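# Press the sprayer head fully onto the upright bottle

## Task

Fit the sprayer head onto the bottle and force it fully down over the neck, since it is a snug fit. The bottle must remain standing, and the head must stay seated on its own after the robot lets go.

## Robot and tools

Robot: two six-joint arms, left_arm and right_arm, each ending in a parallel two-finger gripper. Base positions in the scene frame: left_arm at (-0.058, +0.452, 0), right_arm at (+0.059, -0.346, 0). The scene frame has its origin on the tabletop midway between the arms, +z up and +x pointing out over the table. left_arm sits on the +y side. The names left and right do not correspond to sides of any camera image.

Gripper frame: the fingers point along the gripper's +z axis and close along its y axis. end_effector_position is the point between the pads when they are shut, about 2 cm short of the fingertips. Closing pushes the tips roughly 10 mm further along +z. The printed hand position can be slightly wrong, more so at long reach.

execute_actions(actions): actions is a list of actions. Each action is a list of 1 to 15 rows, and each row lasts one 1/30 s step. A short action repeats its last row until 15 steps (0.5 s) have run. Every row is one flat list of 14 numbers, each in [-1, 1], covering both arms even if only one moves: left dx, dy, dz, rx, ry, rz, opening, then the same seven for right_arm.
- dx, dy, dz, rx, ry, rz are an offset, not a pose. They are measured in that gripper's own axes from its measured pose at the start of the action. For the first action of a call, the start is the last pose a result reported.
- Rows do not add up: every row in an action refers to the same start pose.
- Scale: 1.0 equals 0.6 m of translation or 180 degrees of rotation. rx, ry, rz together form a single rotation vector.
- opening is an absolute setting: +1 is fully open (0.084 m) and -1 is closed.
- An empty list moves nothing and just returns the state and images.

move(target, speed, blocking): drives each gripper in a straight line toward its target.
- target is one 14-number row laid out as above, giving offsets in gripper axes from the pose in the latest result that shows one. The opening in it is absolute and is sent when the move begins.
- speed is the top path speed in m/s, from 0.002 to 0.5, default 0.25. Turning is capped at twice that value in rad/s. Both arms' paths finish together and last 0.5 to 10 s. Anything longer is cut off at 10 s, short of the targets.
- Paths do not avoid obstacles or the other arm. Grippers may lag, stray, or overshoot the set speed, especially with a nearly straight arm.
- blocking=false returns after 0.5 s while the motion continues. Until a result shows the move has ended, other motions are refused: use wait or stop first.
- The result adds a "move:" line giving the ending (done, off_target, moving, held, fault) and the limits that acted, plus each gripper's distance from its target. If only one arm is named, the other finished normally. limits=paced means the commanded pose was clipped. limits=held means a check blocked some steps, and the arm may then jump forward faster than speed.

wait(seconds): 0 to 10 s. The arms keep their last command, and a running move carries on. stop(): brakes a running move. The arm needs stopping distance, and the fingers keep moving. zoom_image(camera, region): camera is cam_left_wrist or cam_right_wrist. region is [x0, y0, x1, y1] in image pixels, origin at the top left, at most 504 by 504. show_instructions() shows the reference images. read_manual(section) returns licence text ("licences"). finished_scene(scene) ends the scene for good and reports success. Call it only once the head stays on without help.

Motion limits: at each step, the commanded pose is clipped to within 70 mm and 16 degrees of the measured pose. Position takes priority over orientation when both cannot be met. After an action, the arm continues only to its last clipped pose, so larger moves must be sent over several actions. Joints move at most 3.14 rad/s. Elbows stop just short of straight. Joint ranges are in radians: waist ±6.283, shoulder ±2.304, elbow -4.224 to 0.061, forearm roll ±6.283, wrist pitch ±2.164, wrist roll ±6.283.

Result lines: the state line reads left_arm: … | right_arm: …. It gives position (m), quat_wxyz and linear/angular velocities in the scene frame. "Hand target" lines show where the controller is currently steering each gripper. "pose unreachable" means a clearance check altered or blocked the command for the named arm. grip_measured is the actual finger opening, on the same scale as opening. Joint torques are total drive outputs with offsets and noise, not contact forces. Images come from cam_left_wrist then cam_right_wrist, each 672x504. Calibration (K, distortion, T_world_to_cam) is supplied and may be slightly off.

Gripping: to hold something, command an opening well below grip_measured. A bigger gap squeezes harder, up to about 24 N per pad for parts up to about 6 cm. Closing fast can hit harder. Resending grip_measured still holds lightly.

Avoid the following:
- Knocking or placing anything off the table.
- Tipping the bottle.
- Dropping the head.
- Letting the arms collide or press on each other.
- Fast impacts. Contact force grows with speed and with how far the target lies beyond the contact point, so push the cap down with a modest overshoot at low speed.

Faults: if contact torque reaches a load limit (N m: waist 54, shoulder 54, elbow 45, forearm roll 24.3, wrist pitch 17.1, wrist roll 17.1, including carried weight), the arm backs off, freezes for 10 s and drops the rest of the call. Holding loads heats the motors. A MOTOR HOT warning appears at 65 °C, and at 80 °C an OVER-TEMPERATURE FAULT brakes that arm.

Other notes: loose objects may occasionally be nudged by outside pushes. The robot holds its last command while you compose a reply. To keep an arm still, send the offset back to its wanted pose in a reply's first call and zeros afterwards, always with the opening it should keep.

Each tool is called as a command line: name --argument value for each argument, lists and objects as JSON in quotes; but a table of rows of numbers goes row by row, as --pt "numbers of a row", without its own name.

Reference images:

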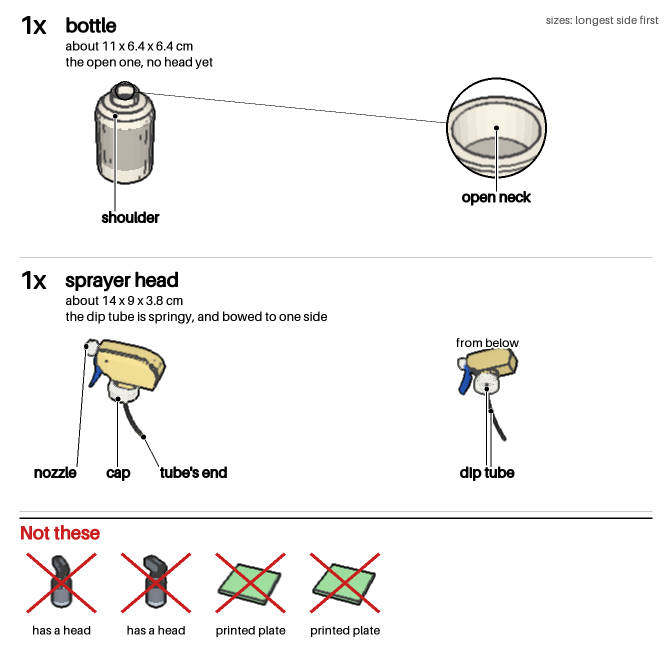

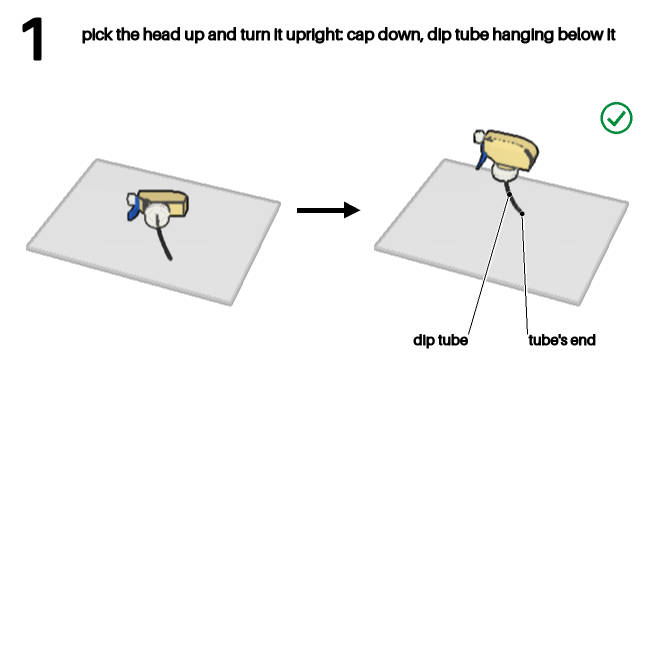

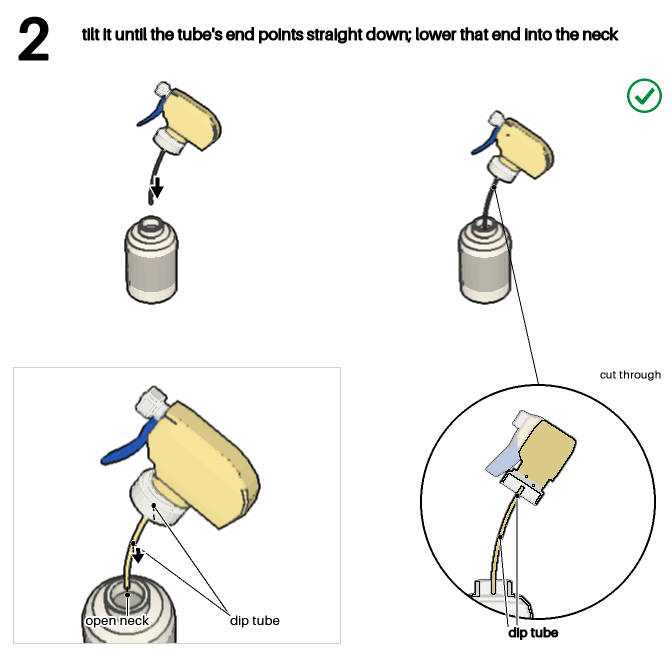

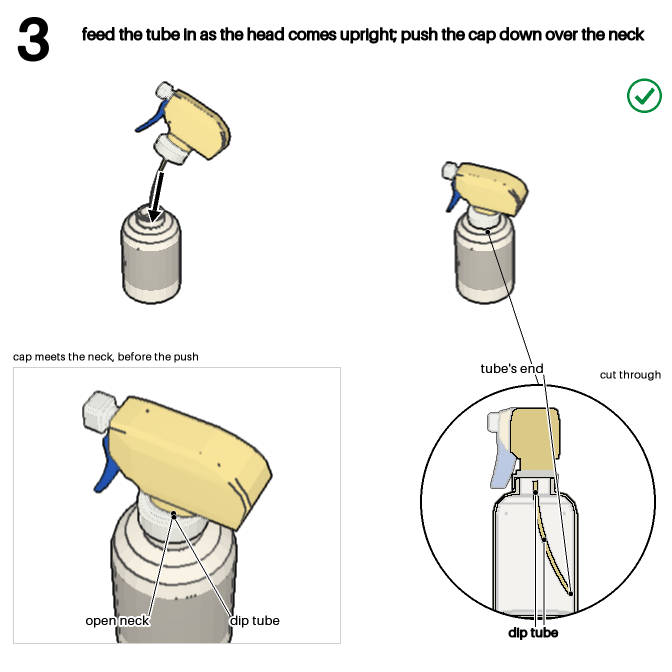

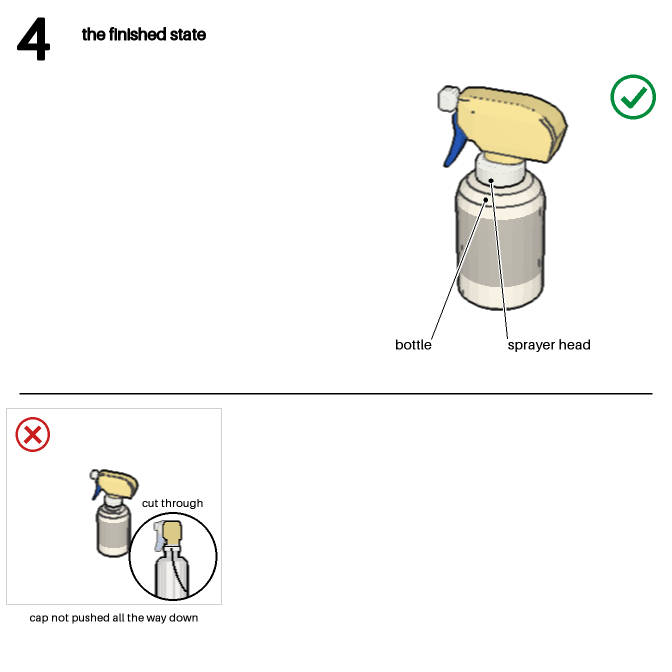

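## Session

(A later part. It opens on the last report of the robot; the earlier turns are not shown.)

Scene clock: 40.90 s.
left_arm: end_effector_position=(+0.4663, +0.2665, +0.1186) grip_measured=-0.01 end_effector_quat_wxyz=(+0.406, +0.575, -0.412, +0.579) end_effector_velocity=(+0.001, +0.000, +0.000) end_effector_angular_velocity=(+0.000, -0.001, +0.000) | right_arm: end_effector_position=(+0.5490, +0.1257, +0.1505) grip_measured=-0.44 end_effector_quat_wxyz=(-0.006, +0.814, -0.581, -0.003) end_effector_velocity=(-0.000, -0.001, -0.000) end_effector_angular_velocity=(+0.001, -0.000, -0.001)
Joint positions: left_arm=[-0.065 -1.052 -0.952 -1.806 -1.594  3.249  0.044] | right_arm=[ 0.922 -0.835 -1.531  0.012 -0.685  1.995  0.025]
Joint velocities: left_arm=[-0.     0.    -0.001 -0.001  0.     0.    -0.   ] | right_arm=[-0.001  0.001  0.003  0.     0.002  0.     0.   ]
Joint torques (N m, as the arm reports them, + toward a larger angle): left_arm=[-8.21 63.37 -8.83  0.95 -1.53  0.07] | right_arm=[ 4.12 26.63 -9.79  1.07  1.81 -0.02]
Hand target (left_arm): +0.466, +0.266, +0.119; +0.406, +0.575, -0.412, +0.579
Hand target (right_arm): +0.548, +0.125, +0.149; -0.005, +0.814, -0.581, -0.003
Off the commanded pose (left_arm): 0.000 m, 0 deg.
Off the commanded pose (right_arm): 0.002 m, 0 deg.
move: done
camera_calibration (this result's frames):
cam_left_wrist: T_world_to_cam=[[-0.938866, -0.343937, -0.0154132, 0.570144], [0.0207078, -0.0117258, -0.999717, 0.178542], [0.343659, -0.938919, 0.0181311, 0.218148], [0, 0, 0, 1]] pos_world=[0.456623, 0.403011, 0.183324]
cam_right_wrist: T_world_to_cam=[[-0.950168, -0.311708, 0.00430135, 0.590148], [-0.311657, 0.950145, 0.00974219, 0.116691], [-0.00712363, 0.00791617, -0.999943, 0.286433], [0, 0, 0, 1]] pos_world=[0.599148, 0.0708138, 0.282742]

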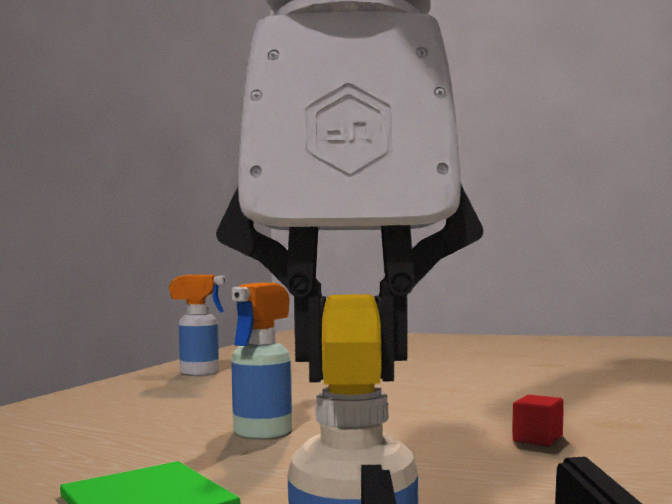

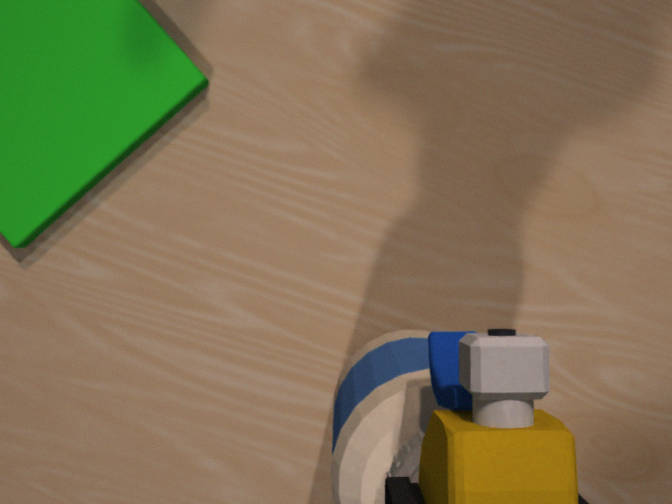

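move --target '[0,0,0,0,0,0,0,0,0,-0.02,0,0,0,-1]' --speed 0.03

move --target '[0,0,0,0,0,0,0,0.007,0.007,0,0,0,-0.5,-1]' --speed 0.2

Scene clock: 42.03 s.
left_arm: end_effector_position=(+0.4663, +0.2665, +0.1186) grip_measured=-0.01 end_effector_quat_wxyz=(+0.406, +0.575, -0.412, +0.579) end_effector_velocity=(-0.000, -0.000, -0.000) end_effector_angular_velocity=(-0.000, +0.001, -0.000) | right_arm: end_effector_position=(+0.5488, +0.1255, +0.1623) grip_measured=-0.44 end_effector_quat_wxyz=(-0.006, +0.814, -0.581, -0.003) end_effector_velocity=(+0.001, -0.000, +0.001) end_effector_angular_velocity=(+0.001, -0.000, -0.001)
Joint positions: left_arm=[-0.065 -1.052 -0.952 -1.806 -1.594  3.249  0.044] | right_arm=[ 0.922 -0.819 -1.533  0.012 -0.704  1.995  0.025]
Joint velocities: left_arm=[ 0. -0.  0.  0.  0. -0.  0.] | right_arm=[-0.001  0.001 -0.001  0.    -0.002 -0.    -0.   ]
Joint torques (N m, as the arm reports them, + toward a larger angle): left_arm=[-8.12 61.65 -8.02  1.51 -1.5   0.22] | right_arm=[  0.03  48.98 -24.03   0.47  -0.02  -0.1 ]
Hand target (left_arm): +0.466, +0.266, +0.119; +0.406, +0.575, -0.412, +0.579
Hand target (right_arm): +0.549, +0.126, +0.163; -0.006, +0.814, -0.581, -0.003
Off the commanded pose (left_arm): 0.000 m, 0 deg.
Off the commanded pose (right_arm): 0.000 m, 0 deg.
move: done
camera_calibration (this result's frames):
cam_left_wrist: T_world_to_cam=[[-0.938866, -0.343937, -0.015413, 0.570144], [0.0207075, -0.0117257, -0.999717, 0.178542], [0.343659, -0.938919, 0.0181309, 0.218148], [0, 0, 0, 1]] pos_world=[0.456623, 0.403011, 0.183323]
cam_right_wrist: T_world_to_cam=[[-0.950157, -0.311739, 0.00458366, 0.589875], [-0.311686, 0.950136, 0.00964531, 0.116756], [-0.00736192, 0.0077359, -0.999943, 0.298348], [0, 0, 0, 1]] pos_world=[0.599062, 0.0706453, 0.294501]

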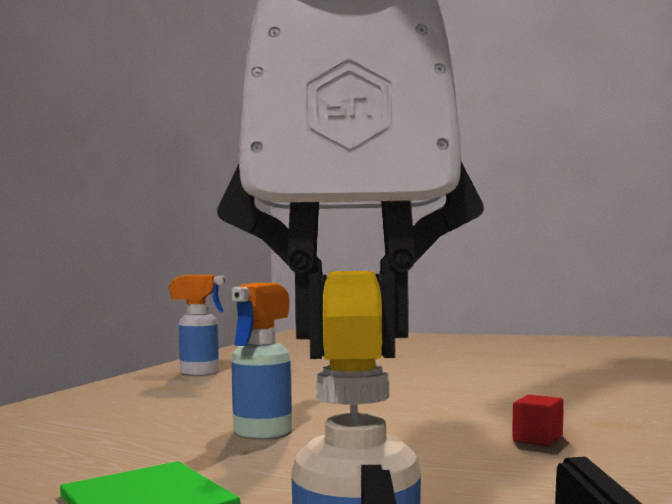

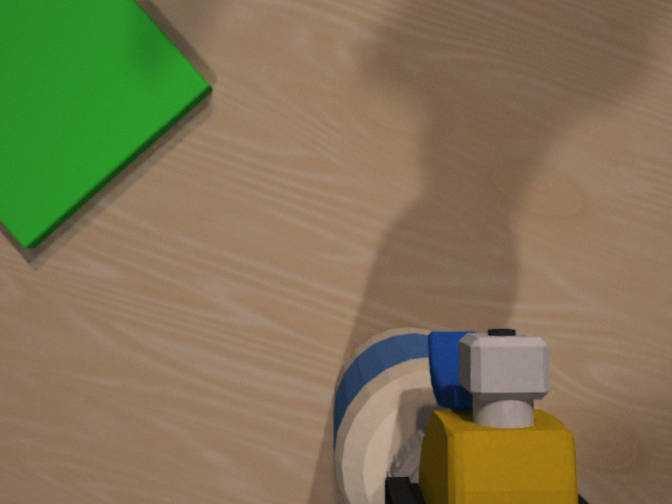

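Scene clock: 46.37 s.
left_arm: end_effector_position=(+0.4663, +0.2665, +0.1186) grip_measured=-0.01 end_effector_quat_wxyz=(+0.406, +0.575, -0.412, +0.579) end_effector_velocity=(+0.001, +0.000, +0.000) end_effector_angular_velocity=(+0.001, -0.001, -0.000) | right_arm: end_effector_position=(+0.5463, +0.1202, +0.1622) grip_measured=-0.44 end_effector_quat_wxyz=(-0.006, +0.986, +0.164, +0.002) end_effector_velocity=(+0.000, -0.000, +0.000) end_effector_angular_velocity=(+0.001, +0.001, +0.004)
Joint positions: left_arm=[-0.065 -1.052 -0.952 -1.806 -1.594  3.249  0.044] | right_arm=[ 0.919 -0.806 -1.511  0.012 -0.695  0.422  0.025]
Joint velocities: left_arm=[ 0.    -0.    -0.002  0.     0.001  0.     0.   ] | right_arm=[-0.001  0.     0.     0.003 -0.    -0.008 -0.   ]
Joint torques (N m, as the arm reports them, + toward a larger angle): left_arm=[-10.45  62.12  -8.66   0.09  -1.67   0.14] | right_arm=[  0.17  48.1  -23.83   0.71  -0.12   0.01]
Hand target (left_arm): +0.466, +0.266, +0.119; +0.406, +0.575, -0.412, +0.579
Hand target (right_arm): +0.546, +0.120, +0.162; -0.006, +0.986, +0.164, +0.002
Off the commanded pose (left_arm): 0.000 m, 0 deg.
Off the commanded pose (right_arm): 0.000 m, 0 deg.
move: done
camera_calibration (this result's frames):
cam_left_wrist: T_world_to_cam=[[-0.938866, -0.343938, -0.0154127, 0.570144], [0.0207072, -0.0117258, -0.999717, 0.178542], [0.343659, -0.938919, 0.0181309, 0.218148], [0, 0, 0, 1]] pos_world=[0.456623, 0.403011, 0.183323]
cam_right_wrist: T_world_to_cam=[[0.31114, -0.950363, -0.00100384, -0.0255683], [-0.950338, -0.311124, -0.00774619, 0.624312], [0.00704938, 0.00336414, -0.999969, 0.290965], [0, 0, 0, 1]] pos_world=[0.599212, 0.16896, 0.295767]

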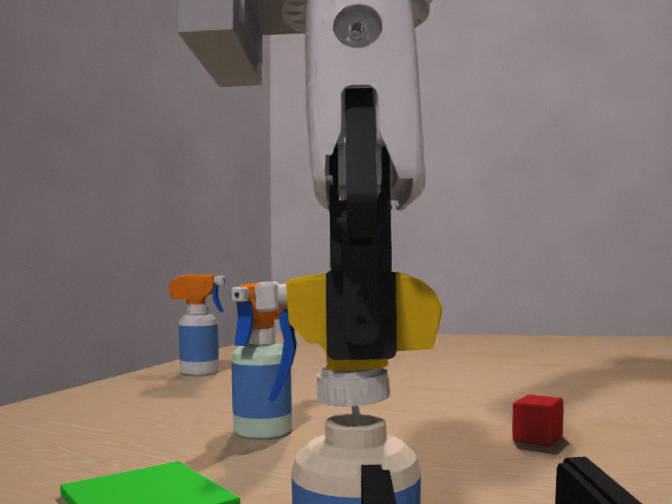

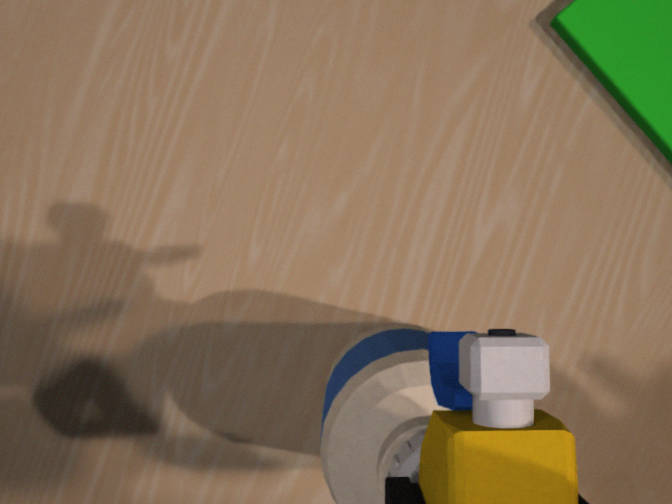

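move --target '[0,0,0,0,0,0,0,-0.007,-0.0045,0.008,0,0.022,0,-1]' --speed 0.03

move --target '[0,0,0,0,0,0,0,-0.0015,0,0.022,0,0,0,-1]' --speed 0.012

Scene clock: 48.03 s.
left_arm: end_effector_position=(+0.4663, +0.2665, +0.1186) grip_measured=-0.01 end_effector_quat_wxyz=(+0.406, +0.575, -0.412, +0.579) end_effector_velocity=(-0.001, -0.000, -0.000) end_effector_angular_velocity=(+0.001, +0.001, -0.000) | right_arm: end_effector_position=(+0.5414, +0.1214, +0.1574) grip_measured=-0.44 end_effector_quat_wxyz=(-0.012, +0.986, +0.164, +0.036) end_effector_velocity=(+0.000, +0.000, -0.000) end_effector_angular_velocity=(+0.003, -0.005, -0.004)
Joint positions: left_arm=[-0.065 -1.052 -0.952 -1.806 -1.594  3.249  0.044] | right_arm=[ 0.936 -0.773 -1.44  -0.039 -0.595  0.48   0.025]
Joint velocities: left_arm=[-0.    -0.     0.001  0.     0.001  0.001 -0.   ] | right_arm=[ 0.     0.002  0.005 -0.003  0.008  0.007 -0.   ]
Joint torques (N m, as the arm reports them, + toward a larger angle): left_arm=[-7.56 61.39 -7.91  1.   -1.55  0.19] | right_arm=[ -0.21  49.81 -23.51   0.47   0.25  -0.04]
Hand target (left_arm): +0.466, +0.266, +0.119; +0.406, +0.575, -0.412, +0.579
Hand target (right_arm): +0.541, +0.121, +0.157; -0.012, +0.986, +0.164, +0.036
Off the commanded pose (left_arm): 0.000 m, 0 deg.
Off the commanded pose (right_arm): 0.000 m, 0 deg.
move: done
camera_calibration (this result's frames):
cam_left_wrist: T_world_to_cam=[[-0.938866, -0.343937, -0.0154124, 0.570144], [0.0207069, -0.0117259, -0.999717, 0.178542], [0.343659, -0.938919, 0.0181309, 0.218148], [0, 0, 0, 1]] pos_world=[0.456623, 0.403011, 0.183323]
cam_right_wrist: T_world_to_cam=[[0.310516, -0.950566, -0.00220908, -0.022366], [-0.947849, -0.309451, -0.0763051, 0.629313], [0.0718494, 0.0257878, -0.997082, 0.247973], [0, 0, 0, 1]] pos_world=[0.585622, 0.167087, 0.29522]

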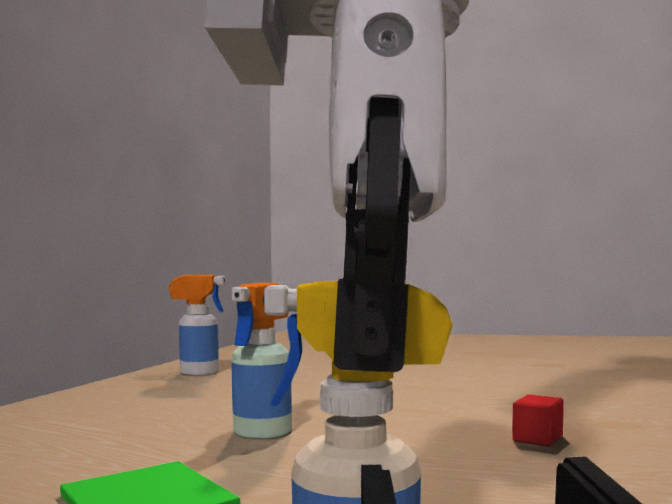

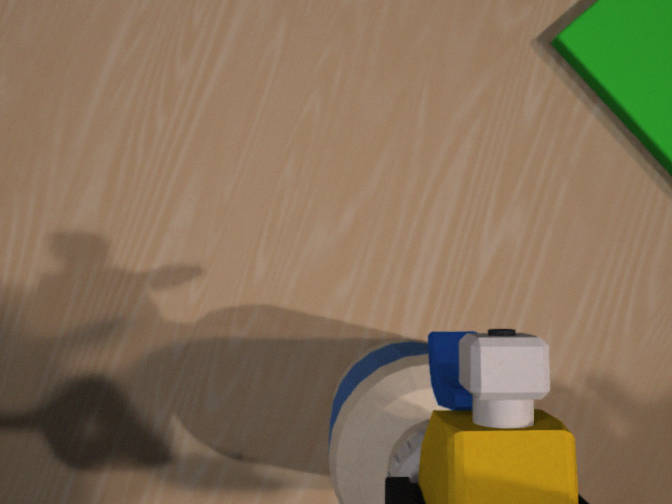

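Scene clock: 49.37 s.
left_arm: end_effector_position=(+0.4663, +0.2665, +0.1186) grip_measured=-0.01 end_effector_quat_wxyz=(+0.406, +0.575, -0.412, +0.579) end_effector_velocity=(-0.000, -0.000, -0.000) end_effector_angular_velocity=(-0.000, +0.000, -0.000) | right_arm: end_effector_position=(+0.5416, +0.1217, +0.1445) grip_measured=-0.44 end_effector_quat_wxyz=(-0.012, +0.986, +0.164, +0.036) end_effector_velocity=(-0.000, +0.000, -0.001) end_effector_angular_velocity=(-0.000, +0.000, +0.001)
Joint positions: left_arm=[-0.065 -1.052 -0.952 -1.806 -1.594  3.249  0.044] | right_arm=[ 0.936 -0.792 -1.439 -0.04  -0.574  0.482  0.025]
Joint velocities: left_arm=[ 0.    -0.001  0.     0.    -0.     0.    -0.   ] | right_arm=[ 0.001 -0.002  0.    -0.     0.002  0.    -0.   ]
Joint torques (N m, as the arm reports them, + toward a larger angle): left_arm=[-13.52  59.7   -6.9    1.79  -1.49   0.01] | right_arm=[ -0.21  44.35 -20.73   0.48  -0.15  -0.13]
Hand target (left_arm): +0.466, +0.266, +0.119; +0.406, +0.575, -0.412, +0.579
Hand target (right_arm): +0.541, +0.122, +0.144; -0.012, +0.986, +0.164, +0.036
Off the commanded pose (left_arm): 0.000 m, 0 deg.
Off the commanded pose (right_arm): 0.000 m, 0 deg.
move: done
camera_calibration (this result's frames):
cam_left_wrist: T_world_to_cam=[[-0.938866, -0.343937, -0.0154126, 0.570144], [0.0207071, -0.0117259, -0.999717, 0.178542], [0.343659, -0.938919, 0.0181309, 0.218148], [0, 0, 0, 1]] pos_world=[0.456623, 0.403011, 0.183323]
cam_right_wrist: T_world_to_cam=[[0.310499, -0.950571, -0.00243697, -0.0221393], [-0.947822, -0.309404, -0.0768299, 0.628646], [0.0722783, 0.0261654, -0.997041, 0.234787], [0, 0, 0, 1]] pos_world=[0.585749, 0.167317, 0.282337]

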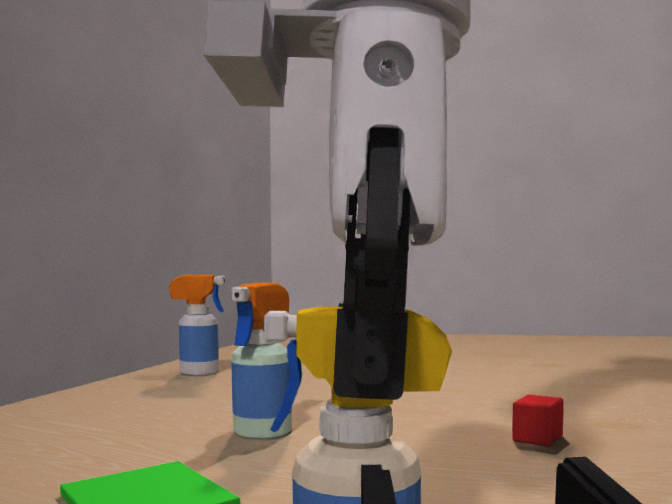

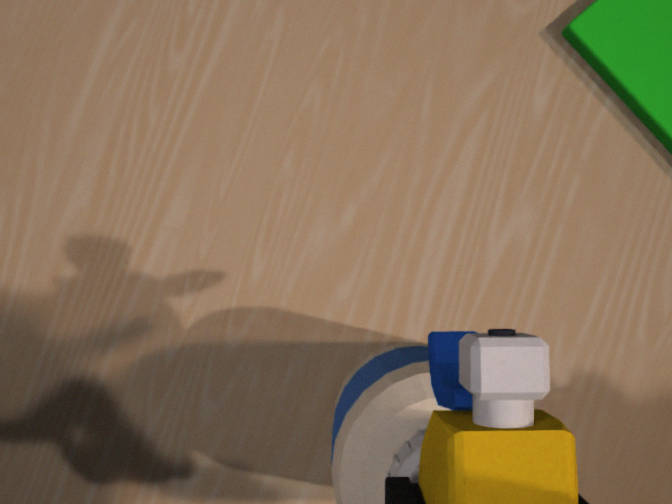

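move --target '[0,0,0,0,0,0,0,-0.0005,0,0.008,0,0,0,-1]' --speed 0.01

move --target '[0,0,0,0,0,0,0,0,0,0,0,0,0,0.3]'

move --target '[0,0,0,0,0,0,0,0,0,-0.1,0,0,0,0.3]' --speed 0.1

Scene clock: 50.40 s.
left_arm: end_effector_position=(+0.4663, +0.2665, +0.1186) grip_measured=-0.01 end_effector_quat_wxyz=(+0.406, +0.575, -0.412, +0.579) end_effector_velocity=(-0.000, +0.000, -0.000) end_effector_angular_velocity=(+0.000, +0.001, +0.000) | right_arm: end_effector_position=(+0.5420, +0.1220, +0.1412) grip_measured=-0.44 end_effector_quat_wxyz=(-0.012, +0.986, +0.164, +0.036) end_effector_velocity=(+0.002, +0.000, -0.003) end_effector_angular_velocity=(+0.006, -0.006, -0.002)
Joint positions: left_arm=[-0.065 -1.052 -0.952 -1.806 -1.594  3.249  0.044] | right_arm=[ 0.936 -0.798 -1.44  -0.041 -0.569  0.482  0.025]
Joint velocities: left_arm=[ 0.    -0.001  0.    -0.     0.     0.     0.   ] | right_arm=[-0.002 -0.004  0.001 -0.     0.012  0.001  0.001]
Joint torques (N m, as the arm reports them, + toward a larger angle): left_arm=[-11.68  60.29  -8.09   1.52  -1.48  -0.09] | right_arm=[  0.91  28.58 -12.7    1.07   2.22  -0.22]
Hand target (left_arm): +0.466, +0.266, +0.119; +0.406, +0.575, -0.412, +0.579
Hand target (right_arm): +0.542, +0.122, +0.140; -0.012, +0.986, +0.164, +0.036
Off the commanded pose (left_arm): 0.000 m, 0 deg.
Off the commanded pose (right_arm): 0.002 m, 0 deg.
move: done
camera_calibration (this result's frames):
cam_left_wrist: T_world_to_cam=[[-0.938866, -0.343937, -0.0154127, 0.570144], [0.0207071, -0.0117258, -0.999717, 0.178542], [0.343659, -0.938919, 0.0181309, 0.218148], [0, 0, 0, 1]] pos_world=[0.456623, 0.403011, 0.183323]
cam_right_wrist: T_world_to_cam=[[0.310366, -0.950614, -0.00254008, -0.0218941], [-0.947833, -0.309251, -0.0773026, 0.62889], [0.0726994, 0.0263997, -0.997004, 0.231185], [0, 0, 0, 1]] pos_world=[0.586071, 0.167569, 0.279051]

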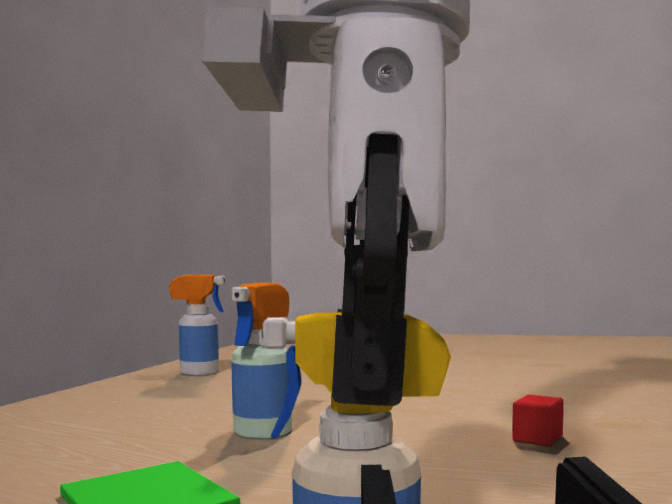

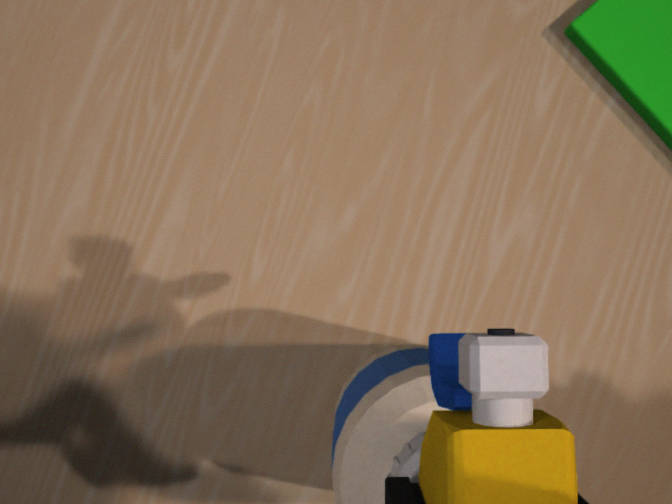

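Scene clock: 50.90 s.
left_arm: end_effector_position=(+0.4663, +0.2665, +0.1186) grip_measured=-0.01 end_effector_quat_wxyz=(+0.406, +0.575, -0.412, +0.579) end_effector_velocity=(+0.000, +0.000, -0.000) end_effector_angular_velocity=(+0.002, -0.001, -0.000) | right_arm: end_effector_position=(+0.5419, +0.1219, +0.1409) grip_measured=+0.29 end_effector_quat_wxyz=(-0.012, +0.986, +0.164, +0.036) end_effector_velocity=(-0.000, +0.001, +0.002) end_effector_angular_velocity=(+0.001, -0.000, +0.001)
Joint positions: left_arm=[-0.065 -1.052 -0.952 -1.806 -1.594  3.249  0.044] | right_arm=[ 0.936 -0.798 -1.44  -0.041 -0.569  0.482  0.056]
Joint velocities: left_arm=[-0.     0.    -0.001 -0.     0.002  0.    -0.   ] | right_arm=[ 0.001  0.002 -0.002  0.    -0.003  0.     0.   ]
Joint torques (N m, as the arm reports them, + toward a larger angle): left_arm=[-10.58  59.91  -7.15   1.27  -1.45   0.32] | right_arm=[  0.35  47.9  -23.56   0.74   0.08   0.  ]
Hand target (left_arm): +0.466, +0.266, +0.119; +0.406, +0.575, -0.412, +0.579
Hand target (right_arm): +0.542, +0.122, +0.141; -0.012, +0.986, +0.164, +0.036
Off the commanded pose (left_arm): 0.000 m, 0 deg.
Off the commanded pose (right_arm): 0.000 m, 0 deg.
move: done
camera_calibration (this result's frames):
cam_left_wrist: T_world_to_cam=[[-0.938866, -0.343937, -0.0154126, 0.570144], [0.0207071, -0.0117258, -0.999717, 0.178542], [0.343659, -0.938919, 0.0181309, 0.218148], [0, 0, 0, 1]] pos_world=[0.456623, 0.403011, 0.183323]
cam_right_wrist: T_world_to_cam=[[0.310376, -0.950611, -0.00247854, -0.0219474], [-0.94784, -0.30927, -0.0771452, 0.628763], [0.0725685, 0.0262933, -0.997017, 0.23102], [0, 0, 0, 1]] pos_world=[0.586014, 0.16752, 0.278782]

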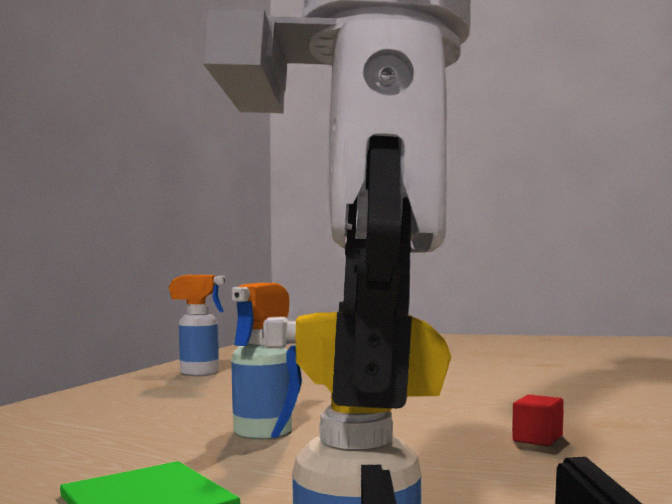

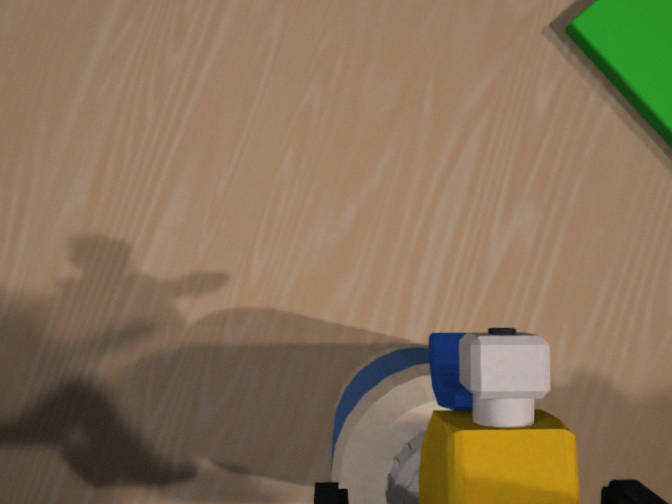

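Scene clock: 51.87 s.
left_arm: end_effector_position=(+0.4663, +0.2665, +0.1186) grip_measured=-0.01 end_effector_quat_wxyz=(+0.406, +0.575, -0.412, +0.579) end_effector_velocity=(-0.000, +0.000, +0.000) end_effector_angular_velocity=(-0.000, +0.000, +0.000) | right_arm: end_effector_position=(+0.5378, +0.1198, +0.2004) grip_measured=+0.29 end_effector_quat_wxyz=(-0.012, +0.986, +0.164, +0.036) end_effector_velocity=(+0.000, +0.000, +0.002) end_effector_angular_velocity=(-0.000, -0.001, +0.001)
Joint positions: left_arm=[-0.065 -1.052 -0.952 -1.806 -1.594  3.249  0.044] | right_arm=[ 0.938 -0.708 -1.441 -0.036 -0.661  0.478  0.056]
Joint velocities: left_arm=[ 0.  0.  0. -0. -0.  0.  0.] | right_arm=[ 0.     0.002 -0.    -0.001 -0.002 -0.     0.   ]
Joint torques (N m, as the arm reports them, + toward a larger angle): left_arm=[-10.2   61.61  -8.64   0.41  -1.53   0.1 ] | right_arm=[ -0.98  46.57 -24.28   0.62   0.22  -0.05]
Hand target (left_arm): +0.466, +0.266, +0.119; +0.406, +0.575, -0.412, +0.579
Hand target (right_arm): +0.538, +0.120, +0.201; -0.012, +0.986, +0.164, +0.036
Off the commanded pose (left_arm): 0.000 m, 0 deg.
Off the commanded pose (right_arm): 0.000 m, 0 deg.
move: done
camera_calibration (this result's frames):
cam_left_wrist: T_world_to_cam=[[-0.938866, -0.343937, -0.0154124, 0.570144], [0.0207068, -0.0117258, -0.999717, 0.178542], [0.343659, -0.938919, 0.0181308, 0.218148], [0, 0, 0, 1]] pos_world=[0.456623, 0.403011, 0.183323]
cam_right_wrist: T_world_to_cam=[[0.310485, -0.950575, -0.00239887, -0.0225889], [-0.947837, -0.309397, -0.0766739, 0.62868], [0.0721421, 0.0260798, -0.997053, 0.290936], [0, 0, 0, 1]] pos_world=[0.581911, 0.165452, 0.338228]

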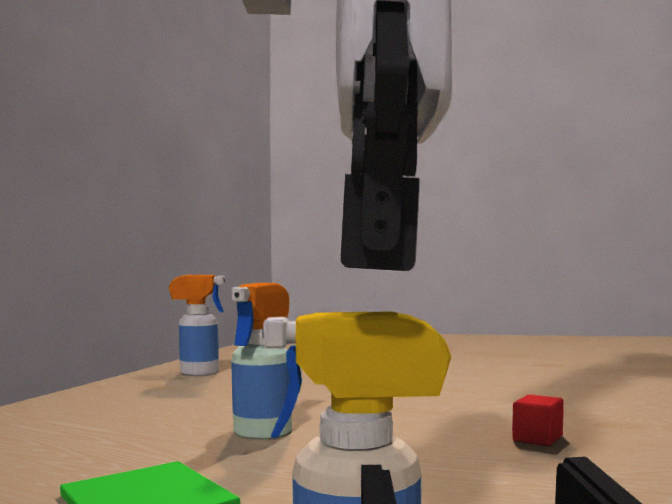

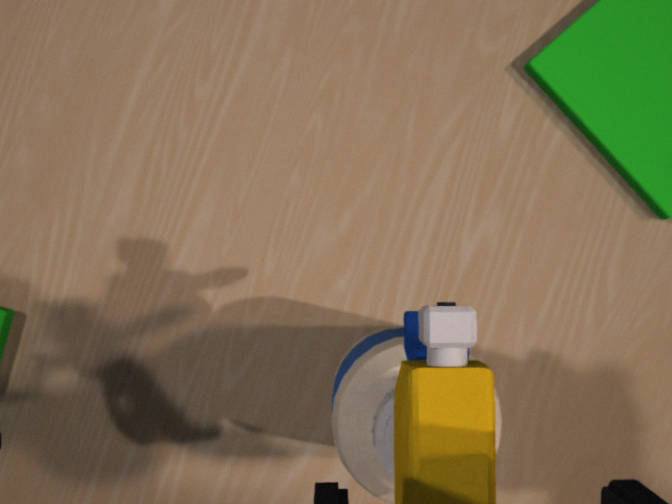

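finished_scene --scene 1

The scene is finished: the task was done.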